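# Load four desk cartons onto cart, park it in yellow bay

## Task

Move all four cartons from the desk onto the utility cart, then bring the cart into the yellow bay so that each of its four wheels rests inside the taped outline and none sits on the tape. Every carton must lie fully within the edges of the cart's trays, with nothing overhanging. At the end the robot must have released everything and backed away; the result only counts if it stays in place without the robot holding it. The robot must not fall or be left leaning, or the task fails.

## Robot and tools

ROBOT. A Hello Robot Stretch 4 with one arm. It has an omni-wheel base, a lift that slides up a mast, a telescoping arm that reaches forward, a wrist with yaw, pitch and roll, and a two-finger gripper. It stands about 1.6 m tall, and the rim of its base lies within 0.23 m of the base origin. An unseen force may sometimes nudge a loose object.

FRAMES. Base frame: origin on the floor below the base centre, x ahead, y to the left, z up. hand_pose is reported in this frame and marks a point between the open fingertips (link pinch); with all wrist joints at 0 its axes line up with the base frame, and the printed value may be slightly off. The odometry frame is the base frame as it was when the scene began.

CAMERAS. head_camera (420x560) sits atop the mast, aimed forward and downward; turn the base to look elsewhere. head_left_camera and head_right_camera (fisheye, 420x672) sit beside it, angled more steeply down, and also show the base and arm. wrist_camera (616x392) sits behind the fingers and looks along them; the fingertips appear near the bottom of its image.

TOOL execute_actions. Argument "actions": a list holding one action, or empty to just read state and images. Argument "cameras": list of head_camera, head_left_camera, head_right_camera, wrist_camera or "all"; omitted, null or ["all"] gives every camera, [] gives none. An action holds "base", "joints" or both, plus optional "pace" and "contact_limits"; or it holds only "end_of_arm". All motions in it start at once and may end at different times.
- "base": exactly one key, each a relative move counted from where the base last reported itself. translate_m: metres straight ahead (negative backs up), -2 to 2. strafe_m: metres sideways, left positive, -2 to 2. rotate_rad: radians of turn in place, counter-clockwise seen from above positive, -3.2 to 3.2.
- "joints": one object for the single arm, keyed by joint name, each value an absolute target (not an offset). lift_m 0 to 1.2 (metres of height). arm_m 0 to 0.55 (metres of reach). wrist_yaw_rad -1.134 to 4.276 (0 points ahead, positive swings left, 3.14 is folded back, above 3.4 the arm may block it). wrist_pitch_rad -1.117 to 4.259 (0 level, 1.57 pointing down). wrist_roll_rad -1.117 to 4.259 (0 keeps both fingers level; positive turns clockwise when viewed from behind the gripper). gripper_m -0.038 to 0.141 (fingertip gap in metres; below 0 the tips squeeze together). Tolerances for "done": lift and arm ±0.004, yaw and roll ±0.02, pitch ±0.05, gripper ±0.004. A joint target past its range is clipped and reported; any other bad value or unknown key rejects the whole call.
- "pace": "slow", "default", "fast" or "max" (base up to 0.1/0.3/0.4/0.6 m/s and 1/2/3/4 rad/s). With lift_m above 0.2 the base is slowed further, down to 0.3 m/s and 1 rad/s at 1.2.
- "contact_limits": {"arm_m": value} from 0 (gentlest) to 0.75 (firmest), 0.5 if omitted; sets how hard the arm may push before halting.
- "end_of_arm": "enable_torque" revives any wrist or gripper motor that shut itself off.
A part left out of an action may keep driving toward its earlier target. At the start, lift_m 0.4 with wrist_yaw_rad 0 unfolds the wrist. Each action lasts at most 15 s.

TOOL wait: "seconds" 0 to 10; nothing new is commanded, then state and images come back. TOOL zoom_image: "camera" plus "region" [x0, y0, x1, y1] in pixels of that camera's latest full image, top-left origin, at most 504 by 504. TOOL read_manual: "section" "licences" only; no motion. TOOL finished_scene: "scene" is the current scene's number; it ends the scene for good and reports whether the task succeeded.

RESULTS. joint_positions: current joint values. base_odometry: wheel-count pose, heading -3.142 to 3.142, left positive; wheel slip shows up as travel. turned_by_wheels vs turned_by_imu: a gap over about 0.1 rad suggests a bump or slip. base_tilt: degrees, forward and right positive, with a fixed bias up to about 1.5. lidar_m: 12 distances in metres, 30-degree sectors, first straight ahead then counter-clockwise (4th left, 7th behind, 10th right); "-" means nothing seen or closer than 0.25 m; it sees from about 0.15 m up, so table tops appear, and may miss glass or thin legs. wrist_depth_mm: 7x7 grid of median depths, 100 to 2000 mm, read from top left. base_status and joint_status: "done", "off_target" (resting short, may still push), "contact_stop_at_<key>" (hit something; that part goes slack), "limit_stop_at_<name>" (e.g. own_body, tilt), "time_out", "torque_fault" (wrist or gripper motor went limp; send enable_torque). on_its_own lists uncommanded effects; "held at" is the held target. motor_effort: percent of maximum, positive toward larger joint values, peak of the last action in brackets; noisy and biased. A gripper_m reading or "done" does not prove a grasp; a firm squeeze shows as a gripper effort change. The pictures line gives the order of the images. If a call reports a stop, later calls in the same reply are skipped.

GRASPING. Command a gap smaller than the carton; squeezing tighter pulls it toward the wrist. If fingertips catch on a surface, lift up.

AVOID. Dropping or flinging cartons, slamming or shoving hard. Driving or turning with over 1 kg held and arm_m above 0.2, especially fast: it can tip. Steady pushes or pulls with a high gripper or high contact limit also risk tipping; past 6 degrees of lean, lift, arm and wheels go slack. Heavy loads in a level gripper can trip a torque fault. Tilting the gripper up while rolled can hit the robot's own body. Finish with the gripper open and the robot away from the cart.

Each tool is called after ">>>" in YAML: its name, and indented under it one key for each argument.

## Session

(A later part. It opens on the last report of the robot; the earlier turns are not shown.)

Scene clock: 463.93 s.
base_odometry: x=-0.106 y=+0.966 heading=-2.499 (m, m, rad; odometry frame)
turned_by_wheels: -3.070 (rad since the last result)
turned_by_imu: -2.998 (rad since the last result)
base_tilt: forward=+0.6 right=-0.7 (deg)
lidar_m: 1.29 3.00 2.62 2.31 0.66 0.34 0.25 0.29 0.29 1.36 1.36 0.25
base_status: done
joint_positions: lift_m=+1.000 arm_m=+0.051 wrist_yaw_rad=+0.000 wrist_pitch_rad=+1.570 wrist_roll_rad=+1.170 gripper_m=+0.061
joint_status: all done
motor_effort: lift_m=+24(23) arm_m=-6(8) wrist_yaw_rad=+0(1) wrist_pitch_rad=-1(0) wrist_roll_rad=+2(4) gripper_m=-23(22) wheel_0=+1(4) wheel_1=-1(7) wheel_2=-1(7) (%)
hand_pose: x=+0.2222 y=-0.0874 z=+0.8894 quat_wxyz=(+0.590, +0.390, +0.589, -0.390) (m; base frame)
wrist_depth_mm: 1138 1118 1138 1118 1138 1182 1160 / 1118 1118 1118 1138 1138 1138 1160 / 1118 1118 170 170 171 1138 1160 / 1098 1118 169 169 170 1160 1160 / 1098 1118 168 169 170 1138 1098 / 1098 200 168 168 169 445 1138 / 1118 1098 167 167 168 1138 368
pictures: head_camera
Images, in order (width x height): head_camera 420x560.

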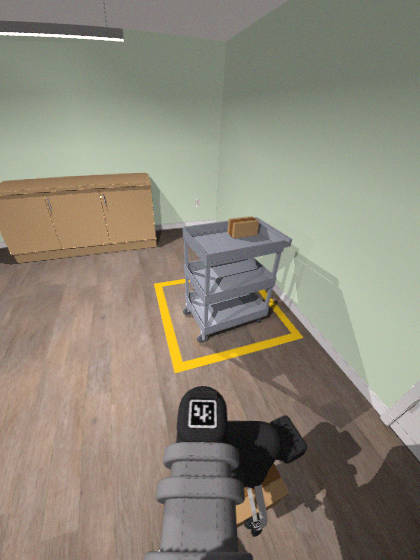

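>>> execute_actions:
  actions:
    - {"base":{"translate_m":0.99},"joints":{"lift_m":1.11,"arm_m":0.5,"wrist_roll_rad":1.2},"pace":"fast"}
  cameras: ["wrist_camera","head_left_camera","head_right_camera"]

Scene clock: 477.90 s.
base_odometry: x=-0.898 y=+0.372 heading=-2.499 (m, m, rad; odometry frame)
turned_by_wheels: +0.000 (rad since the last result)
turned_by_imu: -0.001 (rad since the last result)
base_tilt: forward=+0.7 right=-0.7 (deg)
lidar_m: 0.32 2.07 2.33 2.43 2.65 1.49 1.24 1.98 1.29 1.09 1.06 0.36
base_status: done
joint_positions: lift_m=+1.110 arm_m=+0.499 wrist_yaw_rad=+0.000 wrist_pitch_rad=+1.570 wrist_roll_rad=+1.200 gripper_m=+0.061
joint_status: all done
motor_effort: lift_m=+24(26) arm_m=+6(8) wrist_yaw_rad=-1(1) wrist_pitch_rad=-1(5) wrist_roll_rad=+1(0) gripper_m=-22(22) wheel_0=+0(5) wheel_1=+0(5) wheel_2=-1(11) (%)
hand_pose: x=+0.6702 y=-0.0874 z=+0.9993 quat_wxyz=(+0.584, +0.399, +0.583, -0.399) (m; base frame)
wrist_depth_mm: 1205 364 309 427 433 436 1255 / 1229 357 307 430 433 436 831 / 1205 427 170 170 172 436 842 / 1229 427 169 170 171 433 854 / 1229 427 169 169 170 436 415 / 1205 200 168 168 169 436 413 / 1229 399 167 167 168 433 407
pictures: head_left_camera, head_right_camera, wrist_camera
Images, in order (width x height): head_left_camera 420x672, head_right_camera 420x672, wrist_camera 616x392.

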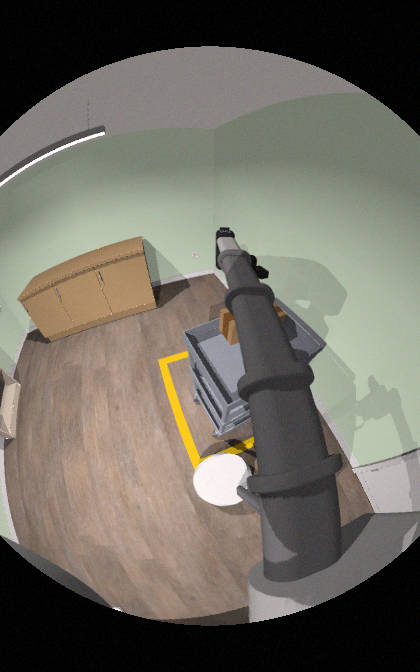

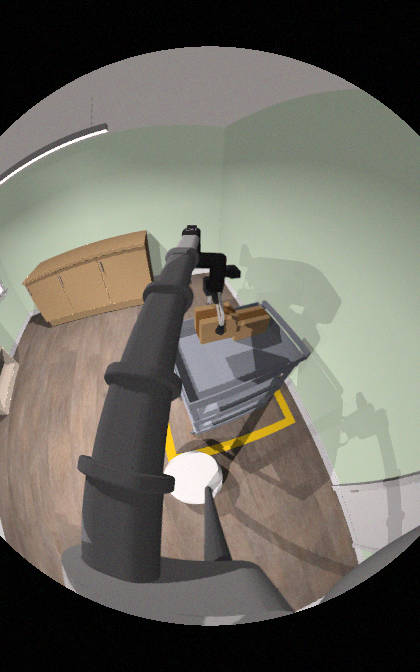

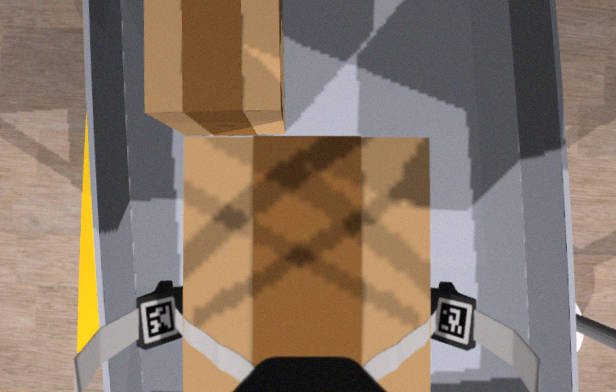

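>>> execute_actions:
  actions:
    - {"base":{"strafe_m":0.03},"joints":{"lift_m":1.07,"arm_m":0.55,"wrist_roll_rad":1.18}}
  cameras: ["wrist_camera","head_left_camera"]

Scene clock: 493.43 s.
base_odometry: x=-0.880 y=+0.348 heading=-2.499 (m, m, rad; odometry frame)
turned_by_wheels: +0.000 (rad since the last result)
turned_by_imu: +0.001 (rad since the last result)
base_tilt: forward=+0.7 right=-0.7 (deg)
lidar_m: 0.30 2.06 2.34 2.43 2.62 1.49 1.20 1.25 1.29 1.10 0.85 0.37
base_status: done
joint_positions: lift_m=+1.070 arm_m=+0.549 wrist_yaw_rad=+0.000 wrist_pitch_rad=+1.570 wrist_roll_rad=+1.181 gripper_m=+0.061
joint_status: all done
motor_effort: lift_m=+18(23) arm_m=+6(7) wrist_yaw_rad=+0(1) wrist_pitch_rad=-1(0) wrist_roll_rad=-3(4) gripper_m=-23(25) wheel_0=+0(6) wheel_1=-2(6) wheel_2=-1(2) (%)
hand_pose: x=+0.7201 y=-0.0874 z=+0.9599 quat_wxyz=(+0.588, +0.394, +0.587, -0.393) (m; base frame)
wrist_depth_mm: 1160 387 271 271 394 397 399 / 1182 1182 297 270 394 394 399 / 1205 1182 170 171 171 394 397 / 1182 1182 170 169 171 394 397 / 1160 1182 169 169 170 397 397 / 1182 199 168 168 169 392 397 / 1182 357 167 167 168 392 397
pictures: head_left_camera, wrist_camera
Images, in order (width x height): head_left_camera 420x672, wrist_camera 616x392.

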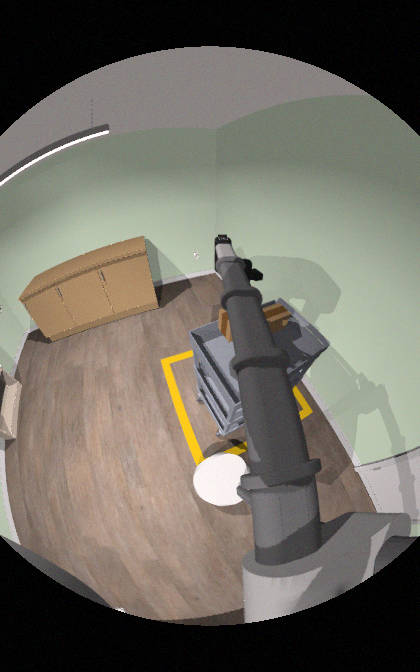

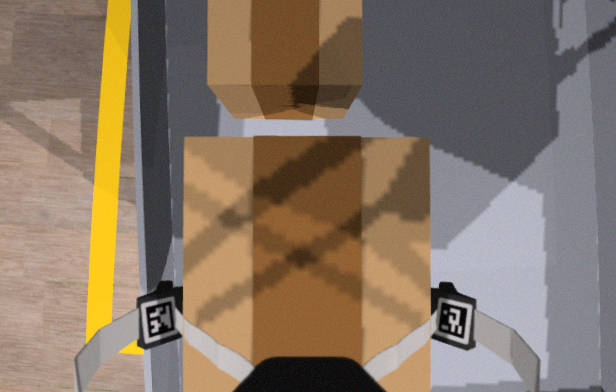

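>>> execute_actions:
  actions:
    - {"joints":{"lift_m":0.972}}
  cameras: []

>>> execute_actions:
  actions:
    - {"joints":{"gripper_m":0.141}}
  cameras: []

>>> execute_actions:
  actions:
    - {"joints":{"lift_m":1.07},"pace":"fast"}
  cameras: ["wrist_camera"]

Scene clock: 501.63 s.
base_odometry: x=-0.880 y=+0.348 heading=-2.499 (m, m, rad; odometry frame)
turned_by_wheels: +0.000 (rad since the last result)
turned_by_imu: +0.001 (rad since the last result)
base_tilt: forward=+0.7 right=-0.7 (deg)
lidar_m: 0.31 2.04 2.33 2.39 2.59 1.50 1.20 1.27 1.30 1.06 0.82 0.35
base_status: not commanded
joint_positions: lift_m=+0.972 arm_m=+0.549 wrist_yaw_rad=+0.000 wrist_pitch_rad=+1.570 wrist_roll_rad=+1.181 gripper_m=+0.061
joint_status: all done
motor_effort: lift_m=+17(21) arm_m=+6(6) wrist_yaw_rad=-1(0) wrist_pitch_rad=+0(2) wrist_roll_rad=-4(3) gripper_m=-26(22) wheel_0=+0(0) wheel_1=-2(2) wheel_2=-1(1) (%)
hand_pose: x=+0.7202 y=-0.0874 z=+0.8619 quat_wxyz=(+0.588, +0.394, +0.587, -0.393) (m; base frame)
wrist_depth_mm: 1098 281 178 179 293 296 296 / 1060 286 287 266 293 294 297 / 1060 286 171 171 171 294 297 / 1078 287 169 169 170 294 296 / 1060 286 169 169 170 294 297 / 1060 200 168 168 169 294 296 / 1098 258 168 167 168 293 294
pictures: none
No camera images: the call's "cameras" was empty. Leave "cameras" out to get every camera's image.

Scene clock: 503.47 s.
base_odometry: x=-0.880 y=+0.348 heading=-2.499 (m, m, rad; odometry frame)
turned_by_wheels: +0.000 (rad since the last result)
turned_by_imu: +0.001 (rad since the last result)
base_tilt: forward=+0.7 right=-0.7 (deg)
lidar_m: 0.32 2.05 2.32 2.45 2.60 1.48 1.19 1.25 1.28 1.10 0.80 0.37
base_status: not commanded
joint_positions: lift_m=+0.973 arm_m=+0.549 wrist_yaw_rad=+0.000 wrist_pitch_rad=+1.571 wrist_roll_rad=+1.180 gripper_m=+0.141
joint_status: all done
motor_effort: lift_m=+12(17) arm_m=+6(6) wrist_yaw_rad=+0(5) wrist_pitch_rad=-5(13) wrist_roll_rad=-2(2) gripper_m=+0(22) wheel_0=+2(2) wheel_1=-1(2) wheel_2=+0(1) (%)
hand_pose: x=+0.7198 y=-0.0874 z=+0.8623 quat_wxyz=(+0.587, +0.394, +0.587, -0.394) (m; base frame)
wrist_depth_mm: 1098 278 177 178 205 300 300 / 1098 293 293 264 298 300 301 / 1078 293 294 176 297 300 301 / 1098 290 175 176 177 300 298 / 1060 283 175 176 177 298 298 / 1078 208 175 175 177 211 301 / 1078 274 175 144 177 298 298
pictures: none
No camera images: the call's "cameras" was empty. Leave "cameras" out to get every camera's image.

Scene clock: 504.63 s.
base_odometry: x=-0.880 y=+0.348 heading=-2.499 (m, m, rad; odometry frame)
turned_by_wheels: +0.000 (rad since the last result)
turned_by_imu: +0.000 (rad since the last result)
base_tilt: forward=+0.7 right=-0.7 (deg)
lidar_m: 0.30 2.05 2.35 2.45 2.62 1.52 1.20 1.26 1.32 1.09 0.86 0.39
base_status: not commanded
joint_positions: lift_m=+1.070 arm_m=+0.549 wrist_yaw_rad=+0.000 wrist_pitch_rad=+1.570 wrist_roll_rad=+1.180 gripper_m=+0.141
joint_status: all done
motor_effort: lift_m=+23(28) arm_m=+6(6) wrist_yaw_rad=+0(1) wrist_pitch_rad=-2(5) wrist_roll_rad=-2(2) gripper_m=+0(2) wheel_0=+1(2) wheel_1=+0(0) wheel_2=-1(1) (%)
hand_pose: x=+0.7201 y=-0.0874 z=+0.9595 quat_wxyz=(+0.588, +0.394, +0.587, -0.393) (m; base frame)
wrist_depth_mm: 1182 387 270 272 392 397 399 / 1182 1182 336 271 394 397 399 / 1160 1182 387 392 394 397 397 / 1205 1160 384 270 392 397 399 / 1160 1182 387 268 394 394 399 / 1182 210 268 268 272 211 397 / 1160 362 387 142 392 394 397
pictures: wrist_camera
Images, in order (width x height): wrist_camera 616x392.

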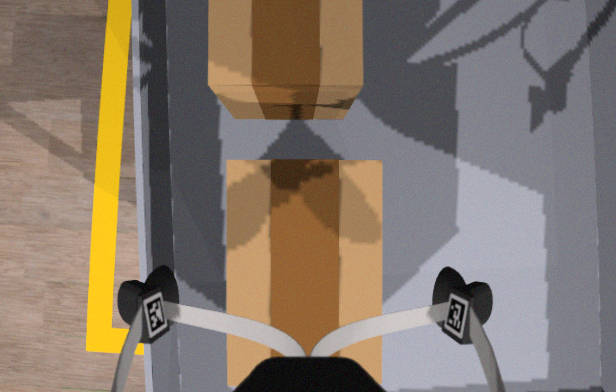

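>>> execute_actions:
  actions:
    - {"base":{"rotate_rad":2.98},"joints":{"arm_m":0.2,"wrist_roll_rad":0.1},"pace":"fast"}
  cameras: ["head_camera"]

Scene clock: 517.50 s.
base_odometry: x=-0.880 y=+0.348 heading=+0.481 (m, m, rad; odometry frame)
turned_by_wheels: +2.980 (rad since the last result)
turned_by_imu: +2.912 (rad since the last result)
base_tilt: forward=+0.7 right=-0.7 (deg)
lidar_m: 1.26 1.19 1.52 1.12 1.08 0.45 0.32 0.50 2.15 2.40 2.62 1.72
base_status: done
joint_positions: lift_m=+1.070 arm_m=+0.201 wrist_yaw_rad=+0.000 wrist_pitch_rad=+1.570 wrist_roll_rad=+0.100 gripper_m=+0.141
joint_status: all done
motor_effort: lift_m=+22(23) arm_m=-6(7) wrist_yaw_rad=+0(0) wrist_pitch_rad=-1(2) wrist_roll_rad=-1(7) gripper_m=+1(2) wheel_0=+0(5) wheel_1=-2(6) wheel_2=+0(6) (%)
hand_pose: x=+0.3722 y=-0.0874 z=+0.9595 quat_wxyz=(+0.707, +0.035, +0.706, -0.035) (m; base frame)
wrist_depth_mm: 1160 1205 1205 1205 1205 1205 1255 / 1182 1205 1229 1205 1205 1229 1229 / 1182 1182 1182 1205 1182 1205 1205 / 1182 1182 1205 1205 1229 1229 1205 / 1182 1182 1205 1182 1205 1229 1205 / 1182 210 1008 991 1205 211 1229 / 1205 1205 976 142 1205 1205 1182
pictures: head_camera
Images, in order (width x height): head_camera 420x560.

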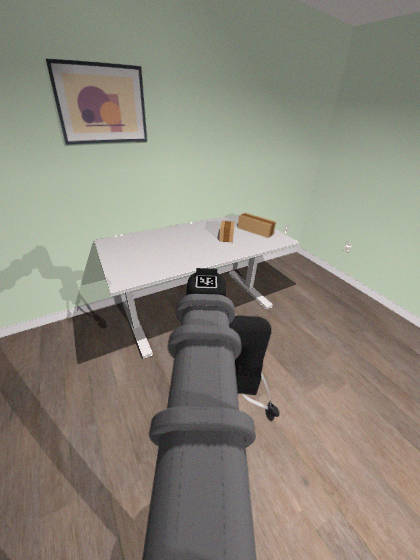

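>>> execute_actions:
  actions:
    - {"base":{"translate_m":1.22},"joints":{"arm_m":0.5,"lift_m":1.08},"pace":"fast"}
  cameras: ["wrist_camera","head_right_camera"]

Scene clock: 529.43 s.
base_odometry: x=+0.201 y=+0.913 heading=+0.481 (m, m, rad; odometry frame)
turned_by_wheels: +0.000 (rad since the last result)
turned_by_imu: -0.001 (rad since the last result)
base_tilt: forward=+0.7 right=-0.7 (deg)
lidar_m: 0.25 0.25 0.25 0.25 1.66 1.78 1.54 3.10 2.50 2.08 0.61 0.25
base_status: done
joint_positions: lift_m=+1.080 arm_m=+0.499 wrist_yaw_rad=+0.000 wrist_pitch_rad=+1.570 wrist_roll_rad=+0.100 gripper_m=+0.141
joint_status: all done
motor_effort: lift_m=+23(26) arm_m=+6(6) wrist_yaw_rad=-1(0) wrist_pitch_rad=-1(3) wrist_roll_rad=-1(3) gripper_m=+1(2) wheel_0=+0(4) wheel_1=-1(5) wheel_2=+2(9) (%)
hand_pose: x=+0.6702 y=-0.0874 z=+0.9695 quat_wxyz=(+0.707, +0.035, +0.706, -0.035) (m; base frame)
wrist_depth_mm: 469 469 473 473 473 397 357 / 466 473 473 469 477 473 394 / 466 473 473 473 473 480 480 / 469 469 473 473 355 477 480 / 473 469 473 473 355 477 480 / 473 209 473 477 355 211 480 / 469 473 477 142 480 477 480
pictures: head_right_camera, wrist_camera
Images, in order (width x height): head_right_camera 420x672, wrist_camera 616x392.

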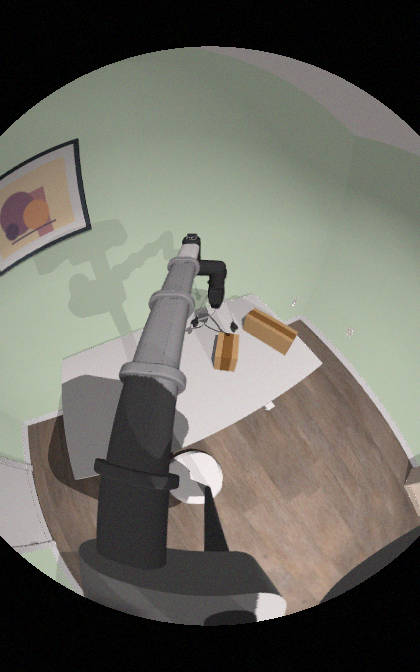

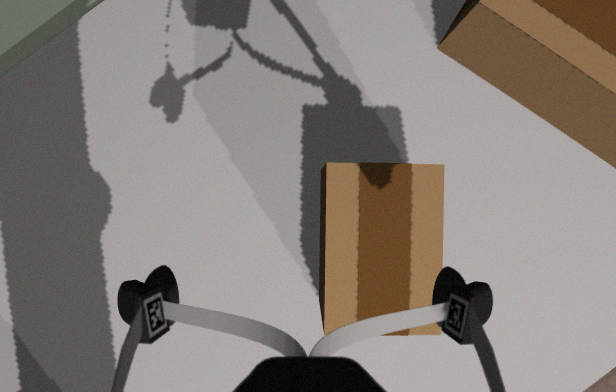

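>>> execute_actions:
  actions:
    - {"base":{"strafe_m":-0.073},"joints":{"lift_m":0.99,"wrist_roll_rad":0.11}}
  cameras: ["wrist_camera"]

Scene clock: 535.57 s.
base_odometry: x=+0.235 y=+0.848 heading=+0.481 (m, m, rad; odometry frame)
turned_by_wheels: +0.000 (rad since the last result)
turned_by_imu: +0.001 (rad since the last result)
base_tilt: forward=+0.7 right=-0.7 (deg)
lidar_m: 0.25 0.25 0.25 0.32 1.70 1.82 1.54 3.06 2.42 2.04 0.76 0.28
base_status: done
joint_positions: lift_m=+0.990 arm_m=+0.499 wrist_yaw_rad=+0.000 wrist_pitch_rad=+1.570 wrist_roll_rad=+0.109 gripper_m=+0.141
joint_status: all done
motor_effort: lift_m=+16(22) arm_m=+6(6) wrist_yaw_rad=-1(1) wrist_pitch_rad=-1(1) wrist_roll_rad=+1(1) gripper_m=-2(1) wheel_0=-1(7) wheel_1=-1(8) wheel_2=+1(2) (%)
hand_pose: x=+0.6702 y=-0.0874 z=+0.8800 quat_wxyz=(+0.706, +0.039, +0.706, -0.039) (m; base frame)
wrist_depth_mm: 379 379 382 382 384 315 273 / 379 382 382 382 384 384 329 / 382 382 382 384 382 384 384 / 382 382 384 264 387 387 387 / 382 382 382 264 387 387 389 / 382 208 264 264 266 211 389 / 379 382 384 142 384 387 387
pictures: wrist_camera
Images, in order (width x height): wrist_camera 616x392.

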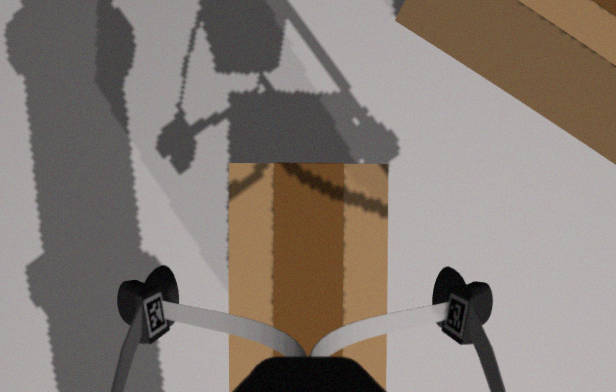

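>>> execute_actions:
  actions:
    - {"joints":{"lift_m":0.905},"pace":"fast"}
  cameras: []

>>> execute_actions:
  actions:
    - {"joints":{"gripper_m":0.06}}
  cameras: []

>>> execute_actions:
  actions:
    - {"joints":{"lift_m":1.0,"arm_m":0.25},"pace":"fast"}
  cameras: ["wrist_camera"]

Scene clock: 540.83 s.
base_odometry: x=+0.235 y=+0.848 heading=+0.481 (m, m, rad; odometry frame)
turned_by_wheels: +0.000 (rad since the last result)
turned_by_imu: +0.001 (rad since the last result)
base_tilt: forward=+0.7 right=-0.7 (deg)
lidar_m: 0.25 0.25 0.25 0.29 1.72 1.83 1.53 3.07 2.40 2.02 0.77 0.29
base_status: not commanded
joint_positions: lift_m=+0.906 arm_m=+0.499 wrist_yaw_rad=+0.000 wrist_pitch_rad=+1.571 wrist_roll_rad=+0.110 gripper_m=+0.141
joint_status: all done
motor_effort: lift_m=+13(15) arm_m=+6(6) wrist_yaw_rad=+0(1) wrist_pitch_rad=-6(6) wrist_roll_rad=-1(3) gripper_m=+2(2) wheel_0=-1(2) wheel_1=+0(1) wheel_2=+1(1) (%)
hand_pose: x=+0.6697 y=-0.0874 z=+0.7953 quat_wxyz=(+0.706, +0.039, +0.706, -0.039) (m; base frame)
wrist_depth_mm: 297 297 297 298 300 303 273 / 297 298 297 301 300 301 303 / 298 300 300 300 300 303 303 / 297 297 180 180 181 303 301 / 297 297 180 181 181 300 304 / 297 204 180 181 182 210 303 / 298 298 181 142 182 301 303
pictures: none
No camera images: the call's "cameras" was empty. Leave "cameras" out to get every camera's image.

Scene clock: 542.67 s.
base_odometry: x=+0.235 y=+0.848 heading=+0.481 (m, m, rad; odometry frame)
turned_by_wheels: +0.000 (rad since the last result)
turned_by_imu: +0.000 (rad since the last result)
base_tilt: forward=+0.7 right=-0.7 (deg)
lidar_m: 0.25 0.25 0.25 0.25 1.73 1.85 1.55 3.07 2.42 2.07 0.75 0.26
base_status: not commanded
joint_positions: lift_m=+0.905 arm_m=+0.499 wrist_yaw_rad=+0.000 wrist_pitch_rad=+1.570 wrist_roll_rad=+0.110 gripper_m=+0.061
joint_status: all done
motor_effort: lift_m=+17(17) arm_m=+6(6) wrist_yaw_rad=+0(1) wrist_pitch_rad=-2(6) wrist_roll_rad=+1(0) gripper_m=-23(23) wheel_0=-1(1) wheel_1=-1(1) wheel_2=+0(1) (%)
hand_pose: x=+0.6701 y=-0.0874 z=+0.7949 quat_wxyz=(+0.706, +0.039, +0.706, -0.039) (m; base frame)
wrist_depth_mm: 293 296 296 296 297 300 274 / 291 296 296 297 297 298 300 / 293 294 296 296 296 298 300 / 293 293 169 168 169 298 298 / 294 297 167 168 169 298 298 / 296 199 168 168 168 298 298 / 296 296 167 167 168 297 300
pictures: none
No camera images: the call's "cameras" was empty. Leave "cameras" out to get every camera's image.

Scene clock: 544.23 s.
base_odometry: x=+0.235 y=+0.848 heading=+0.481 (m, m, rad; odometry frame)
turned_by_wheels: +0.000 (rad since the last result)
turned_by_imu: +0.000 (rad since the last result)
base_tilt: forward=+0.7 right=-0.8 (deg)
lidar_m: 0.25 0.25 0.25 0.26 1.71 1.83 1.54 3.06 2.42 2.05 0.76 0.28
base_status: not commanded
joint_positions: lift_m=+1.000 arm_m=+0.251 wrist_yaw_rad=+0.000 wrist_pitch_rad=+1.570 wrist_roll_rad=+0.110 gripper_m=+0.061
joint_status: all done
motor_effort: lift_m=+25(25) arm_m=-6(7) wrist_yaw_rad=+1(1) wrist_pitch_rad=-3(0) wrist_roll_rad=+0(0) gripper_m=-23(22) wheel_0=-1(1) wheel_1=-1(1) wheel_2=+1(1) (%)
hand_pose: x=+0.4220 y=-0.0874 z=+0.8893 quat_wxyz=(+0.706, +0.039, +0.706, -0.039) (m; base frame)
wrist_depth_mm: 387 389 389 389 397 394 397 / 392 389 394 394 394 394 397 / 389 389 392 392 392 394 394 / 392 392 168 168 169 394 768 / 389 392 168 168 169 397 1118 / 392 200 168 167 168 1138 1138 / 389 392 167 167 168 1160 1160
pictures: wrist_camera
Images, in order (width x height): wrist_camera 616x392.

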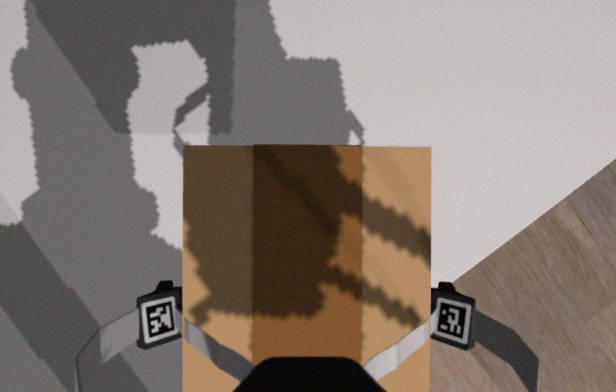

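>>> execute_actions:
  actions:
    - {"base":{"rotate_rad":3.04},"joints":{"arm_m":0.05,"wrist_roll_rad":0.84},"pace":"fast"}
  cameras: ["head_camera"]

>>> zoom_image:
  camera: "head_camera"
  region: [140, 180, 290, 300]

Scene clock: 566.73 s.
base_odometry: x=+0.235 y=+0.848 heading=-2.762 (m, m, rad; odometry frame)
turned_by_wheels: +3.040 (rad since the last result)
turned_by_imu: +2.971 (rad since the last result)
base_tilt: forward=+0.6 right=-0.6 (deg)
lidar_m: 1.54 3.07 2.70 2.12 1.94 0.32 0.25 0.28 0.25 0.25 0.55 1.73
base_status: done
joint_positions: lift_m=+1.000 arm_m=+0.051 wrist_yaw_rad=+0.000 wrist_pitch_rad=+1.570 wrist_roll_rad=+0.840 gripper_m=+0.061
joint_status: all done
motor_effort: lift_m=+24(25) arm_m=-6(6) wrist_yaw_rad=+0(1) wrist_pitch_rad=-1(0) wrist_roll_rad=+1(6) gripper_m=-24(22) wheel_0=+0(4) wheel_1=+1(4) wheel_2=-1(7) (%)
hand_pose: x=+0.2223 y=-0.0874 z=+0.8893 quat_wxyz=(+0.646, +0.288, +0.645, -0.288) (m; base frame)
wrist_depth_mm: 1098 1118 1160 1118 1138 1138 1160 / 1138 1138 1138 1118 1138 1160 1160 / 1118 1138 1118 1138 1160 1118 1118 / 1118 1138 168 168 169 1160 1160 / 1118 1118 168 168 169 1138 1138 / 1098 200 167 168 168 1160 1138 / 1118 1118 167 167 169 480 1138
pictures: head_camera
Images, in order (width x height): head_camera 420x560.

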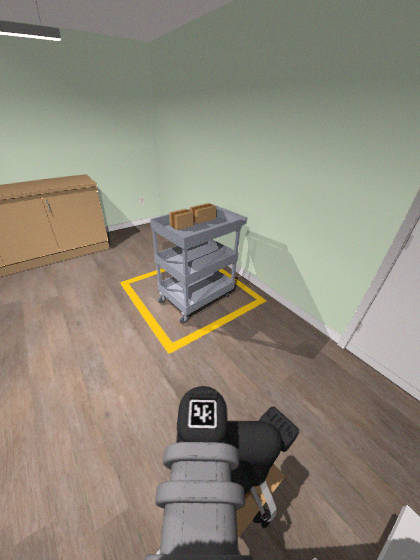

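Region (140, 180, 290, 300) of head_camera's 420x560 image, scaled by 3.360, with more detail than that image has; it fills the top 403 rows of this view, and the rest is white.

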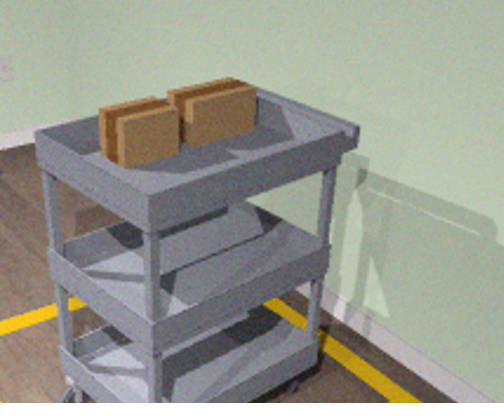

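>>> execute_actions:
  actions:
    - {"base":{"translate_m":1.25},"joints":{"lift_m":1.11,"arm_m":0.46,"wrist_roll_rad":0.88},"pace":"fast"}
  cameras: ["wrist_camera","head_right_camera"]

Scene clock: 580.77 s.
base_odometry: x=-0.926 y=+0.385 heading=-2.762 (m, m, rad; odometry frame)
turned_by_wheels: +0.000 (rad since the last result)
turned_by_imu: -0.002 (rad since the last result)
base_tilt: forward=+0.7 right=-0.7 (deg)
lidar_m: 0.35 0.30 2.09 2.61 2.49 2.07 1.30 1.20 1.65 1.10 0.98 0.62
base_status: done
joint_positions: lift_m=+1.110 arm_m=+0.459 wrist_yaw_rad=+0.000 wrist_pitch_rad=+1.570 wrist_roll_rad=+0.880 gripper_m=+0.061
joint_status: all done
motor_effort: lift_m=+24(27) arm_m=+6(6) wrist_yaw_rad=-1(2) wrist_pitch_rad=-1(5) wrist_roll_rad=+1(4) gripper_m=-22(25) wheel_0=+1(7) wheel_1=+0(5) wheel_2=+0(10) (%)
hand_pose: x=+0.6302 y=-0.0874 z=+0.9993 quat_wxyz=(+0.640, +0.301, +0.639, -0.301) (m; base frame)
wrist_depth_mm: 1229 368 379 377 1160 1160 1118 / 366 421 424 430 1255 1229 1255 / 304 424 427 427 421 1255 1255 / 304 427 168 168 169 1255 1255 / 304 424 168 168 169 1255 1281 / 303 199 167 167 169 1255 1255 / 375 402 167 167 168 1025 1281
pictures: head_right_camera, wrist_camera
Images, in order (width x height): head_right_camera 420x672, wrist_camera 616x392.

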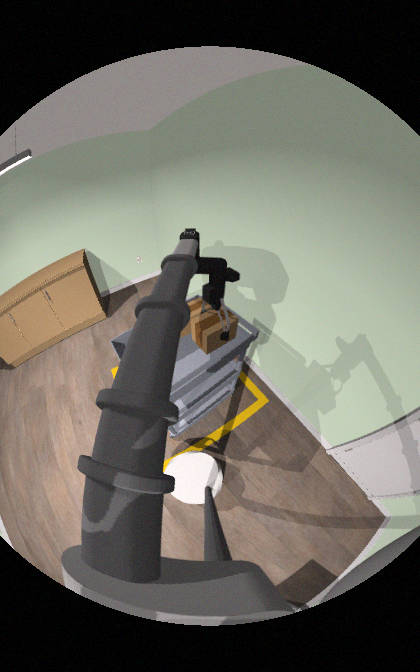

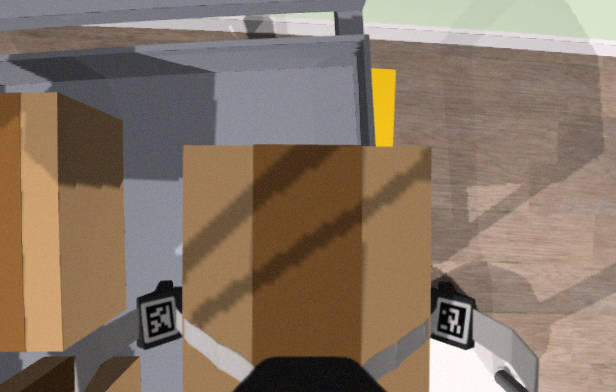

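>>> execute_actions:
  actions:
    - {"base":{"strafe_m":-0.015},"joints":{"lift_m":1.07,"arm_m":0.55,"wrist_roll_rad":0.82}}
  cameras: ["wrist_camera"]

Scene clock: 591.13 s.
base_odometry: x=-0.931 y=+0.399 heading=-2.762 (m, m, rad; odometry frame)
turned_by_wheels: +0.000 (rad since the last result)
turned_by_imu: +0.001 (rad since the last result)
base_tilt: forward=+0.7 right=-0.7 (deg)
lidar_m: 0.39 0.30 2.12 2.61 2.53 1.98 1.28 1.20 1.60 1.08 0.98 0.56
base_status: done
joint_positions: lift_m=+1.070 arm_m=+0.549 wrist_yaw_rad=+0.000 wrist_pitch_rad=+1.570 wrist_roll_rad=+0.820 gripper_m=+0.061
joint_status: all done
motor_effort: lift_m=+18(21) arm_m=+6(6) wrist_yaw_rad=+0(1) wrist_pitch_rad=-1(1) wrist_roll_rad=-2(5) gripper_m=-21(24) wheel_0=+2(9) wheel_1=+1(7) wheel_2=-1(2) (%)
hand_pose: x=+0.7202 y=-0.0874 z=+0.9599 quat_wxyz=(+0.649, +0.282, +0.648, -0.282) (m; base frame)
wrist_depth_mm: 1042 1008 976 946 891 946 931 / 1182 1205 1182 1205 345 1229 1205 / 382 384 353 351 349 1229 1229 / 265 303 168 168 169 1229 1205 / 265 306 168 168 169 1229 1229 / 264 199 167 168 169 1229 1229 / 265 289 167 167 168 1008 1229
pictures: wrist_camera
Images, in order (width x height): wrist_camera 616x392.

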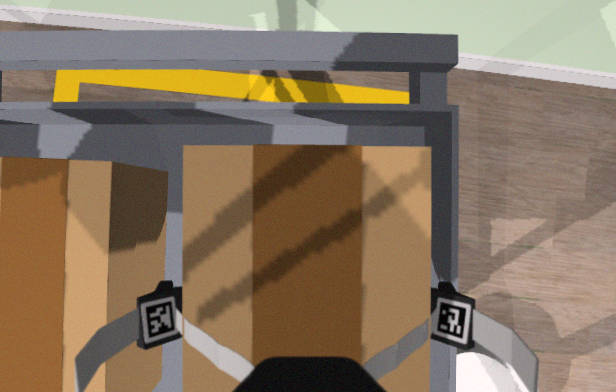

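>>> execute_actions:
  actions:
    - {"joints":{"lift_m":0.972}}
  cameras: []

>>> execute_actions:
  actions:
    - {"joints":{"gripper_m":0.135}}
  cameras: []

>>> execute_actions:
  actions:
    - {"joints":{"lift_m":1.07},"pace":"fast"}
  cameras: ["wrist_camera"]

Scene clock: 599.17 s.
base_odometry: x=-0.931 y=+0.399 heading=-2.762 (m, m, rad; odometry frame)
turned_by_wheels: +0.000 (rad since the last result)
turned_by_imu: +0.001 (rad since the last result)
base_tilt: forward=+0.6 right=-0.7 (deg)
lidar_m: 0.36 0.31 2.11 2.57 2.54 1.98 1.30 1.19 1.59 1.07 0.99 0.62
base_status: not commanded
joint_positions: lift_m=+0.972 arm_m=+0.549 wrist_yaw_rad=+0.000 wrist_pitch_rad=+1.570 wrist_roll_rad=+0.820 gripper_m=+0.061
joint_status: all done
motor_effort: lift_m=+17(17) arm_m=+6(6) wrist_yaw_rad=+0(0) wrist_pitch_rad=-1(1) wrist_roll_rad=-1(0) gripper_m=-21(23) wheel_0=+1(1) wheel_1=+1(1) wheel_2=-1(1) (%)
hand_pose: x=+0.7202 y=-0.0874 z=+0.8619 quat_wxyz=(+0.649, +0.282, +0.648, -0.282) (m; base frame)
wrist_depth_mm: 1078 1098 1098 1025 991 248 931 / 242 243 245 245 271 242 1138 / 285 287 289 290 291 264 1118 / 200 287 168 168 169 264 1138 / 202 289 167 167 169 264 1118 / 202 200 168 167 168 223 1138 / 198 286 167 167 168 244 1118
pictures: none
No camera images: the call's "cameras" was empty. Leave "cameras" out to get every camera's image.

Scene clock: 600.90 s.
base_odometry: x=-0.931 y=+0.399 heading=-2.762 (m, m, rad; odometry frame)
turned_by_wheels: +0.000 (rad since the last result)
turned_by_imu: +0.001 (rad since the last result)
base_tilt: forward=+0.6 right=-0.7 (deg)
lidar_m: 0.35 0.34 2.11 2.62 2.53 1.96 1.27 1.19 1.60 1.09 0.99 0.63
base_status: not commanded
joint_positions: lift_m=+0.972 arm_m=+0.549 wrist_yaw_rad=+0.000 wrist_pitch_rad=+1.571 wrist_roll_rad=+0.820 gripper_m=+0.135
joint_status: all done
motor_effort: lift_m=+14(17) arm_m=+6(6) wrist_yaw_rad=+1(3) wrist_pitch_rad=-4(14) wrist_roll_rad=+0(2) gripper_m=+3(23) wheel_0=+2(2) wheel_1=+1(1) wheel_2=+0(1) (%)
hand_pose: x=+0.7198 y=-0.0874 z=+0.8621 quat_wxyz=(+0.648, +0.282, +0.648, -0.282) (m; base frame)
wrist_depth_mm: 1078 1098 1098 1025 991 252 917 / 263 266 268 267 266 237 1118 / 289 291 293 294 296 265 1118 / 199 291 175 175 177 264 1118 / 202 291 175 175 177 263 1098 / 203 208 174 175 176 211 1118 / 209 291 175 144 176 262 1118
pictures: none
No camera images: the call's "cameras" was empty. Leave "cameras" out to get every camera's image.

Scene clock: 602.07 s.
base_odometry: x=-0.931 y=+0.399 heading=-2.762 (m, m, rad; odometry frame)
turned_by_wheels: +0.000 (rad since the last result)
turned_by_imu: +0.000 (rad since the last result)
base_tilt: forward=+0.7 right=-0.8 (deg)
lidar_m: 0.36 0.32 2.08 2.59 2.50 1.99 1.29 1.21 1.58 1.10 0.97 0.61
base_status: not commanded
joint_positions: lift_m=+1.070 arm_m=+0.549 wrist_yaw_rad=+0.000 wrist_pitch_rad=+1.570 wrist_roll_rad=+0.820 gripper_m=+0.135
joint_status: all done
motor_effort: lift_m=+23(25) arm_m=+6(6) wrist_yaw_rad=-1(1) wrist_pitch_rad=-1(0) wrist_roll_rad=+0(0) gripper_m=-1(1) wheel_0=+2(2) wheel_1=+1(1) wheel_2=-1(1) (%)
hand_pose: x=+0.7202 y=-0.0874 z=+0.9595 quat_wxyz=(+0.649, +0.282, +0.648, -0.282) (m; base frame)
wrist_depth_mm: 1060 1025 960 931 891 931 917 / 1182 1182 1229 1205 347 1229 1205 / 384 384 389 389 392 1229 1229 / 265 301 384 270 392 1205 1229 / 266 306 389 270 394 1205 1205 / 266 204 270 270 271 1229 1229 / 265 270 387 148 392 991 1229
pictures: wrist_camera
Images, in order (width x height): wrist_camera 616x392.

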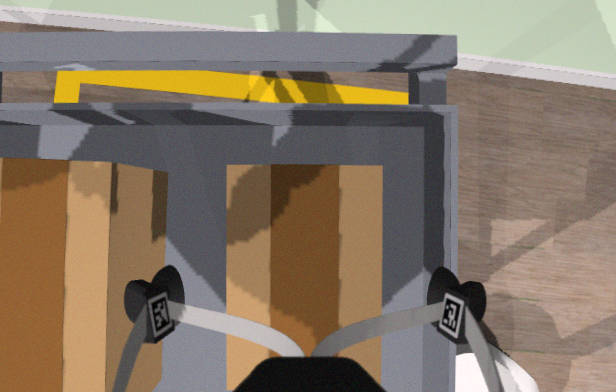

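>>> execute_actions:
  actions:
    - {"base":{"rotate_rad":3.09},"joints":{"arm_m":0.2,"wrist_roll_rad":2.0,"gripper_m":0.141},"pace":"fast"}
  cameras: ["head_camera"]

Scene clock: 626.23 s.
base_odometry: x=-0.931 y=+0.399 heading=+0.328 (m, m, rad; odometry frame)
turned_by_wheels: +3.090 (rad since the last result)
turned_by_imu: +3.020 (rad since the last result)
base_tilt: forward=+0.7 right=-0.7 (deg)
lidar_m: 1.32 1.19 1.77 1.11 0.98 0.73 0.38 0.34 2.10 2.60 2.52 2.73
base_status: done
joint_positions: lift_m=+1.070 arm_m=+0.201 wrist_yaw_rad=+0.000 wrist_pitch_rad=+1.570 wrist_roll_rad=+2.000 gripper_m=+0.141
joint_status: all done
motor_effort: lift_m=+22(23) arm_m=-6(6) wrist_yaw_rad=+0(1) wrist_pitch_rad=-1(1) wrist_roll_rad=+0(6) gripper_m=+2(1) wheel_0=+0(5) wheel_1=-1(5) wheel_2=+0(6) (%)
hand_pose: x=+0.3722 y=-0.0874 z=+0.9595 quat_wxyz=(+0.382, +0.595, +0.382, -0.595) (m; base frame)
wrist_depth_mm: 1182 1205 1182 1205 1229 1229 1078 / 1182 1205 1205 1229 1205 1229 1078 / 1182 1205 1205 1205 1042 991 1255 / 1182 1205 1205 1182 1008 1008 1229 / 1182 1160 1182 1182 1025 991 1205 / 1205 208 1182 1229 1205 211 1205 / 1182 1182 1182 142 1205 1229 1229
pictures: head_camera
Images, in order (width x height): head_camera 420x560.

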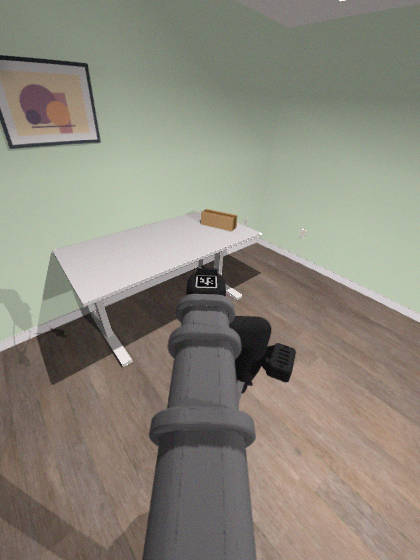

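>>> execute_actions:
  actions:
    - {"base":{"translate_m":1.44},"joints":{"arm_m":0.52,"lift_m":1.08},"pace":"fast"}
  cameras: ["wrist_camera","head_right_camera"]

Scene clock: 637.17 s.
base_odometry: x=+0.432 y=+0.863 heading=+0.328 (m, m, rad; odometry frame)
turned_by_wheels: +0.000 (rad since the last result)
turned_by_imu: -0.002 (rad since the last result)
base_tilt: forward=+0.7 right=-0.7 (deg)
lidar_m: 0.25 0.25 0.25 0.25 0.26 1.93 1.73 3.18 2.73 1.99 1.78 0.25
base_status: done
joint_positions: lift_m=+1.080 arm_m=+0.519 wrist_yaw_rad=+0.000 wrist_pitch_rad=+1.570 wrist_roll_rad=+2.000 gripper_m=+0.141
joint_status: all done
motor_effort: lift_m=+23(26) arm_m=+6(6) wrist_yaw_rad=-1(0) wrist_pitch_rad=-1(1) wrist_roll_rad=+2(2) gripper_m=+2(1) wheel_0=+1(5) wheel_1=+1(6) wheel_2=+0(10) (%)
hand_pose: x=+0.6902 y=-0.0874 z=+0.9695 quat_wxyz=(+0.382, +0.595, +0.382, -0.595) (m; base frame)
wrist_depth_mm: 1205 1229 477 480 488 1281 1229 / 1182 1205 473 473 484 484 488 / 1205 1205 477 355 480 484 484 / 1182 469 473 357 480 484 488 / 1205 469 466 355 477 480 484 / 931 208 353 355 477 211 477 / 683 466 469 142 477 477 484
pictures: head_right_camera, wrist_camera
Images, in order (width x height): head_right_camera 420x672, wrist_camera 616x392.

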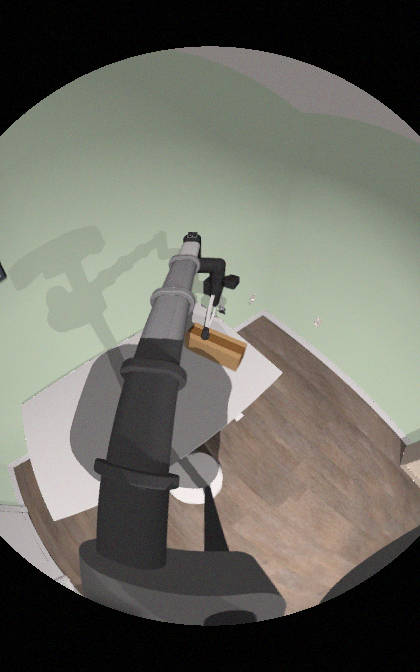

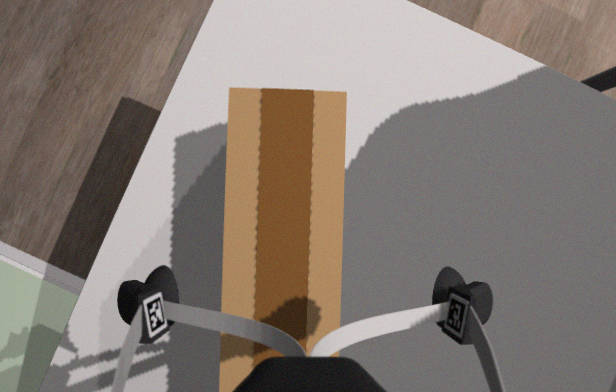

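>>> execute_actions:
  actions:
    - {"joints":{"arm_m":0.543,"lift_m":0.99,"wrist_roll_rad":2.035},"pace":"fast"}
  cameras: ["wrist_camera"]

Scene clock: 642.17 s.
base_odometry: x=+0.432 y=+0.863 heading=+0.328 (m, m, rad; odometry frame)
turned_by_wheels: +0.000 (rad since the last result)
turned_by_imu: +0.001 (rad since the last result)
base_tilt: forward=+0.7 right=-0.7 (deg)
lidar_m: 0.25 0.25 0.25 0.25 0.25 1.89 1.70 3.20 2.71 2.01 1.78 0.25
base_status: not commanded
joint_positions: lift_m=+0.990 arm_m=+0.542 wrist_yaw_rad=+0.000 wrist_pitch_rad=+1.570 wrist_roll_rad=+2.034 gripper_m=+0.141
joint_status: all done
motor_effort: lift_m=+16(20) arm_m=+6(8) wrist_yaw_rad=+0(0) wrist_pitch_rad=-2(1) wrist_roll_rad=+1(0) gripper_m=+2(4) wheel_0=+1(1) wheel_1=+1(1) wheel_2=+0(0) (%)
hand_pose: x=+0.7131 y=-0.0874 z=+0.8800 quat_wxyz=(+0.372, +0.602, +0.372, -0.601) (m; base frame)
wrist_depth_mm: 1118 1118 387 389 392 394 397 / 1118 1138 384 268 392 394 394 / 1118 382 384 267 387 392 394 / 1118 382 379 266 387 389 394 / 1098 377 382 265 387 387 392 / 842 208 264 265 266 211 394 / 377 379 377 142 382 387 389
pictures: wrist_camera
Images, in order (width x height): wrist_camera 616x392.

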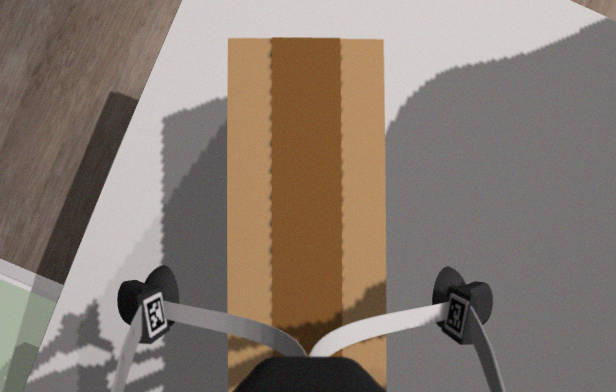

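>>> execute_actions:
  actions:
    - {"joints":{"lift_m":0.905},"pace":"fast"}
  cameras: []

>>> execute_actions:
  actions:
    - {"joints":{"gripper_m":0.055}}
  cameras: []

>>> execute_actions:
  actions:
    - {"joints":{"lift_m":1.0,"arm_m":0.25},"pace":"fast"}
  cameras: ["wrist_camera","head_camera","head_right_camera"]

Scene clock: 650.00 s.
base_odometry: x=+0.432 y=+0.863 heading=+0.328 (m, m, rad; odometry frame)
turned_by_wheels: +0.000 (rad since the last result)
turned_by_imu: +0.001 (rad since the last result)
base_tilt: forward=+0.7 right=-0.7 (deg)
lidar_m: 0.25 0.25 0.25 0.25 0.25 1.93 1.73 3.16 2.73 2.01 1.78 0.25
base_status: not commanded
joint_positions: lift_m=+0.906 arm_m=+0.542 wrist_yaw_rad=+0.000 wrist_pitch_rad=+1.570 wrist_roll_rad=+2.034 gripper_m=+0.141
joint_status: all done
motor_effort: lift_m=+12(17) arm_m=+6(6) wrist_yaw_rad=+0(0) wrist_pitch_rad=-3(3) wrist_roll_rad=+2(0) gripper_m=+2(0) wheel_0=+1(1) wheel_1=+1(1) wheel_2=+0(0) (%)
hand_pose: x=+0.7130 y=-0.0874 z=+0.7953 quat_wxyz=(+0.372, +0.602, +0.372, -0.601) (m; base frame)
wrist_depth_mm: 1025 301 183 183 185 307 310 / 1042 300 182 183 185 309 309 / 1025 298 182 182 184 306 309 / 298 297 182 182 183 306 306 / 296 297 182 181 183 303 306 / 296 205 182 181 183 211 306 / 293 296 180 141 182 303 304
pictures: none
No camera images: the call's "cameras" was empty. Leave "cameras" out to get every camera's image.

Scene clock: 651.87 s.
base_odometry: x=+0.432 y=+0.863 heading=+0.328 (m, m, rad; odometry frame)
turned_by_wheels: +0.000 (rad since the last result)
turned_by_imu: +0.001 (rad since the last result)
base_tilt: forward=+0.7 right=-0.7 (deg)
lidar_m: 0.25 0.25 0.25 0.25 0.26 1.92 1.72 3.16 2.70 1.98 1.78 0.25
base_status: not commanded
joint_positions: lift_m=+0.905 arm_m=+0.542 wrist_yaw_rad=+0.000 wrist_pitch_rad=+1.570 wrist_roll_rad=+2.035 gripper_m=+0.056
joint_status: all done
motor_effort: lift_m=+17(17) arm_m=+6(6) wrist_yaw_rad=+0(0) wrist_pitch_rad=-2(5) wrist_roll_rad=+0(1) gripper_m=-21(28) wheel_0=+1(1) wheel_1=+1(1) wheel_2=+0(0) (%)
hand_pose: x=+0.7130 y=-0.0874 z=+0.7950 quat_wxyz=(+0.372, +0.602, +0.372, -0.601) (m; base frame)
wrist_depth_mm: 1025 297 171 172 174 304 307 / 1025 296 170 171 172 304 307 / 1025 294 169 170 171 303 306 / 294 296 168 168 171 303 304 / 291 294 167 167 169 301 304 / 290 185 166 166 168 301 303 / 289 293 164 166 167 300 301
pictures: none
No camera images: the call's "cameras" was empty. Leave "cameras" out to get every camera's image.

Scene clock: 653.53 s.
base_odometry: x=+0.432 y=+0.863 heading=+0.328 (m, m, rad; odometry frame)
turned_by_wheels: +0.000 (rad since the last result)
turned_by_imu: +0.000 (rad since the last result)
base_tilt: forward=+0.7 right=-0.7 (deg)
lidar_m: 0.25 0.25 0.25 0.25 0.25 1.92 1.71 3.17 2.71 2.01 1.78 0.25
base_status: not commanded
joint_positions: lift_m=+1.000 arm_m=+0.251 wrist_yaw_rad=+0.000 wrist_pitch_rad=+1.570 wrist_roll_rad=+2.035 gripper_m=+0.056
joint_status: all done
motor_effort: lift_m=+24(25) arm_m=-5(6) wrist_yaw_rad=+0(1) wrist_pitch_rad=-2(0) wrist_roll_rad=+1(0) gripper_m=-25(25) wheel_0=+1(1) wheel_1=+1(1) wheel_2=+0(0) (%)
hand_pose: x=+0.4221 y=-0.0874 z=+0.8893 quat_wxyz=(+0.372, +0.602, +0.371, -0.601) (m; base frame)
wrist_depth_mm: 389 1118 171 172 174 1160 1160 / 387 392 170 171 173 1160 1160 / 387 389 169 169 171 917 1160 / 387 389 168 169 170 402 1160 / 384 389 167 167 169 399 402 / 384 185 166 167 168 397 402 / 382 384 165 165 167 397 399
pictures: head_camera, head_right_camera, wrist_camera
Images, in order (width x height): head_camera 420x560, head_right_camera 420x672, wrist_camera 616x392.

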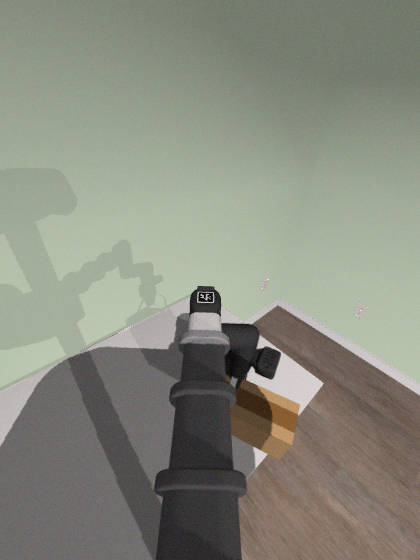

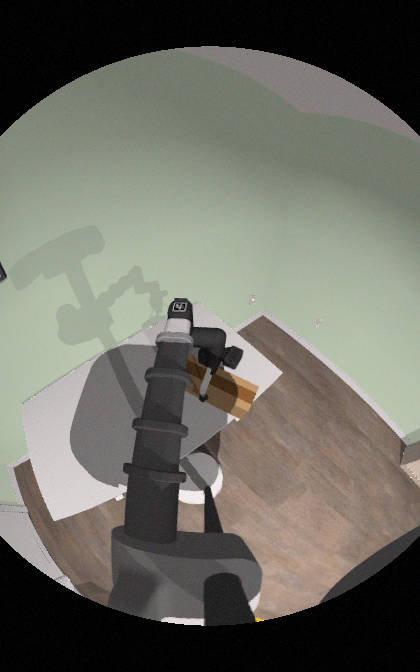

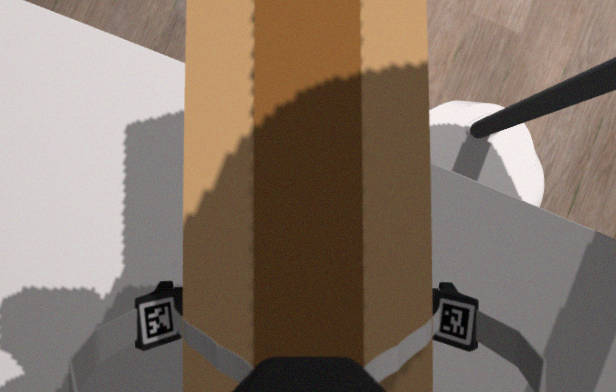

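>>> execute_actions:
  actions:
    - {"base":{"translate_m":-1.36},"joints":{"lift_m":1.05,"arm_m":0.12,"wrist_roll_rad":1.13},"pace":"fast"}
  cameras: []

>>> execute_actions:
  actions:
    - {"base":{"rotate_rad":-2.79},"joints":{"lift_m":1.14},"pace":"fast"}
  cameras: ["head_left_camera","head_right_camera"]

Scene clock: 677.20 s.
base_odometry: x=-0.856 y=+0.425 heading=+0.328 (m, m, rad; odometry frame)
turned_by_wheels: +0.000 (rad since the last result)
turned_by_imu: +0.007 (rad since the last result)
base_tilt: forward=+0.6 right=-0.8 (deg)
lidar_m: 0.25 1.10 1.90 1.16 1.05 0.84 0.45 0.41 2.18 2.65 2.49 0.31
base_status: done
joint_positions: lift_m=+1.050 arm_m=+0.121 wrist_yaw_rad=+0.000 wrist_pitch_rad=+1.570 wrist_roll_rad=+1.130 gripper_m=+0.056
joint_status: all done
motor_effort: lift_m=+24(28) arm_m=-5(7) wrist_yaw_rad=+0(1) wrist_pitch_rad=-1(1) wrist_roll_rad=-2(5) gripper_m=-23(22) wheel_0=+1(6) wheel_1=+0(6) wheel_2=+0(8) (%)
hand_pose: x=+0.2921 y=-0.0874 z=+0.9394 quat_wxyz=(+0.597, +0.379, +0.597, -0.379) (m; base frame)
wrist_depth_mm: 1138 1182 172 172 174 1205 1205 / 1138 1182 171 171 173 1205 1205 / 1160 1182 169 169 171 1205 1205 / 1160 1160 168 169 170 1205 1205 / 1138 1138 167 167 169 1182 1229 / 1160 185 166 167 168 539 1025 / 1182 1160 165 166 167 1182 459
pictures: none
No camera images: the call's "cameras" was empty. Leave "cameras" out to get every camera's image.

Scene clock: 680.40 s.
base_odometry: x=-0.856 y=+0.425 heading=-2.462 (m, m, rad; odometry frame)
turned_by_wheels: -2.790 (rad since the last result)
turned_by_imu: -2.724 (rad since the last result)
base_tilt: forward=+0.7 right=-0.7 (deg)
lidar_m: 0.25 0.72 2.39 2.48 2.66 1.35 1.14 1.54 1.29 1.03 1.05 0.28
base_status: done
joint_positions: lift_m=+1.140 arm_m=+0.121 wrist_yaw_rad=+0.000 wrist_pitch_rad=+1.570 wrist_roll_rad=+1.130 gripper_m=+0.056
joint_status: all done
motor_effort: lift_m=+24(25) arm_m=-5(6) wrist_yaw_rad=+0(0) wrist_pitch_rad=-1(0) wrist_roll_rad=-2(3) gripper_m=-26(26) wheel_0=+1(4) wheel_1=+0(4) wheel_2=+0(7) (%)
hand_pose: x=+0.2921 y=-0.0874 z=+1.0293 quat_wxyz=(+0.597, +0.379, +0.597, -0.379) (m; base frame)
wrist_depth_mm: 452 455 171 171 173 1308 1281 / 455 455 170 171 172 1281 1281 / 452 455 169 170 172 1308 1308 / 455 452 168 169 171 1281 1281 / 452 455 167 167 169 1336 1281 / 452 185 166 167 168 559 1308 / 1229 1255 165 166 167 1281 455
pictures: head_left_camera, head_right_camera
Images, in order (width x height): head_left_camera 420x672, head_right_camera 420x672.

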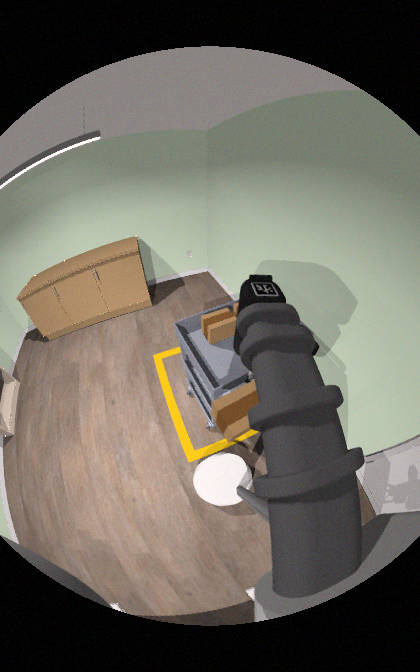

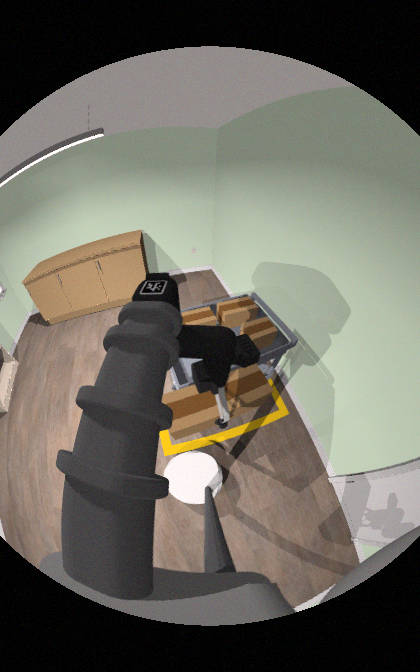

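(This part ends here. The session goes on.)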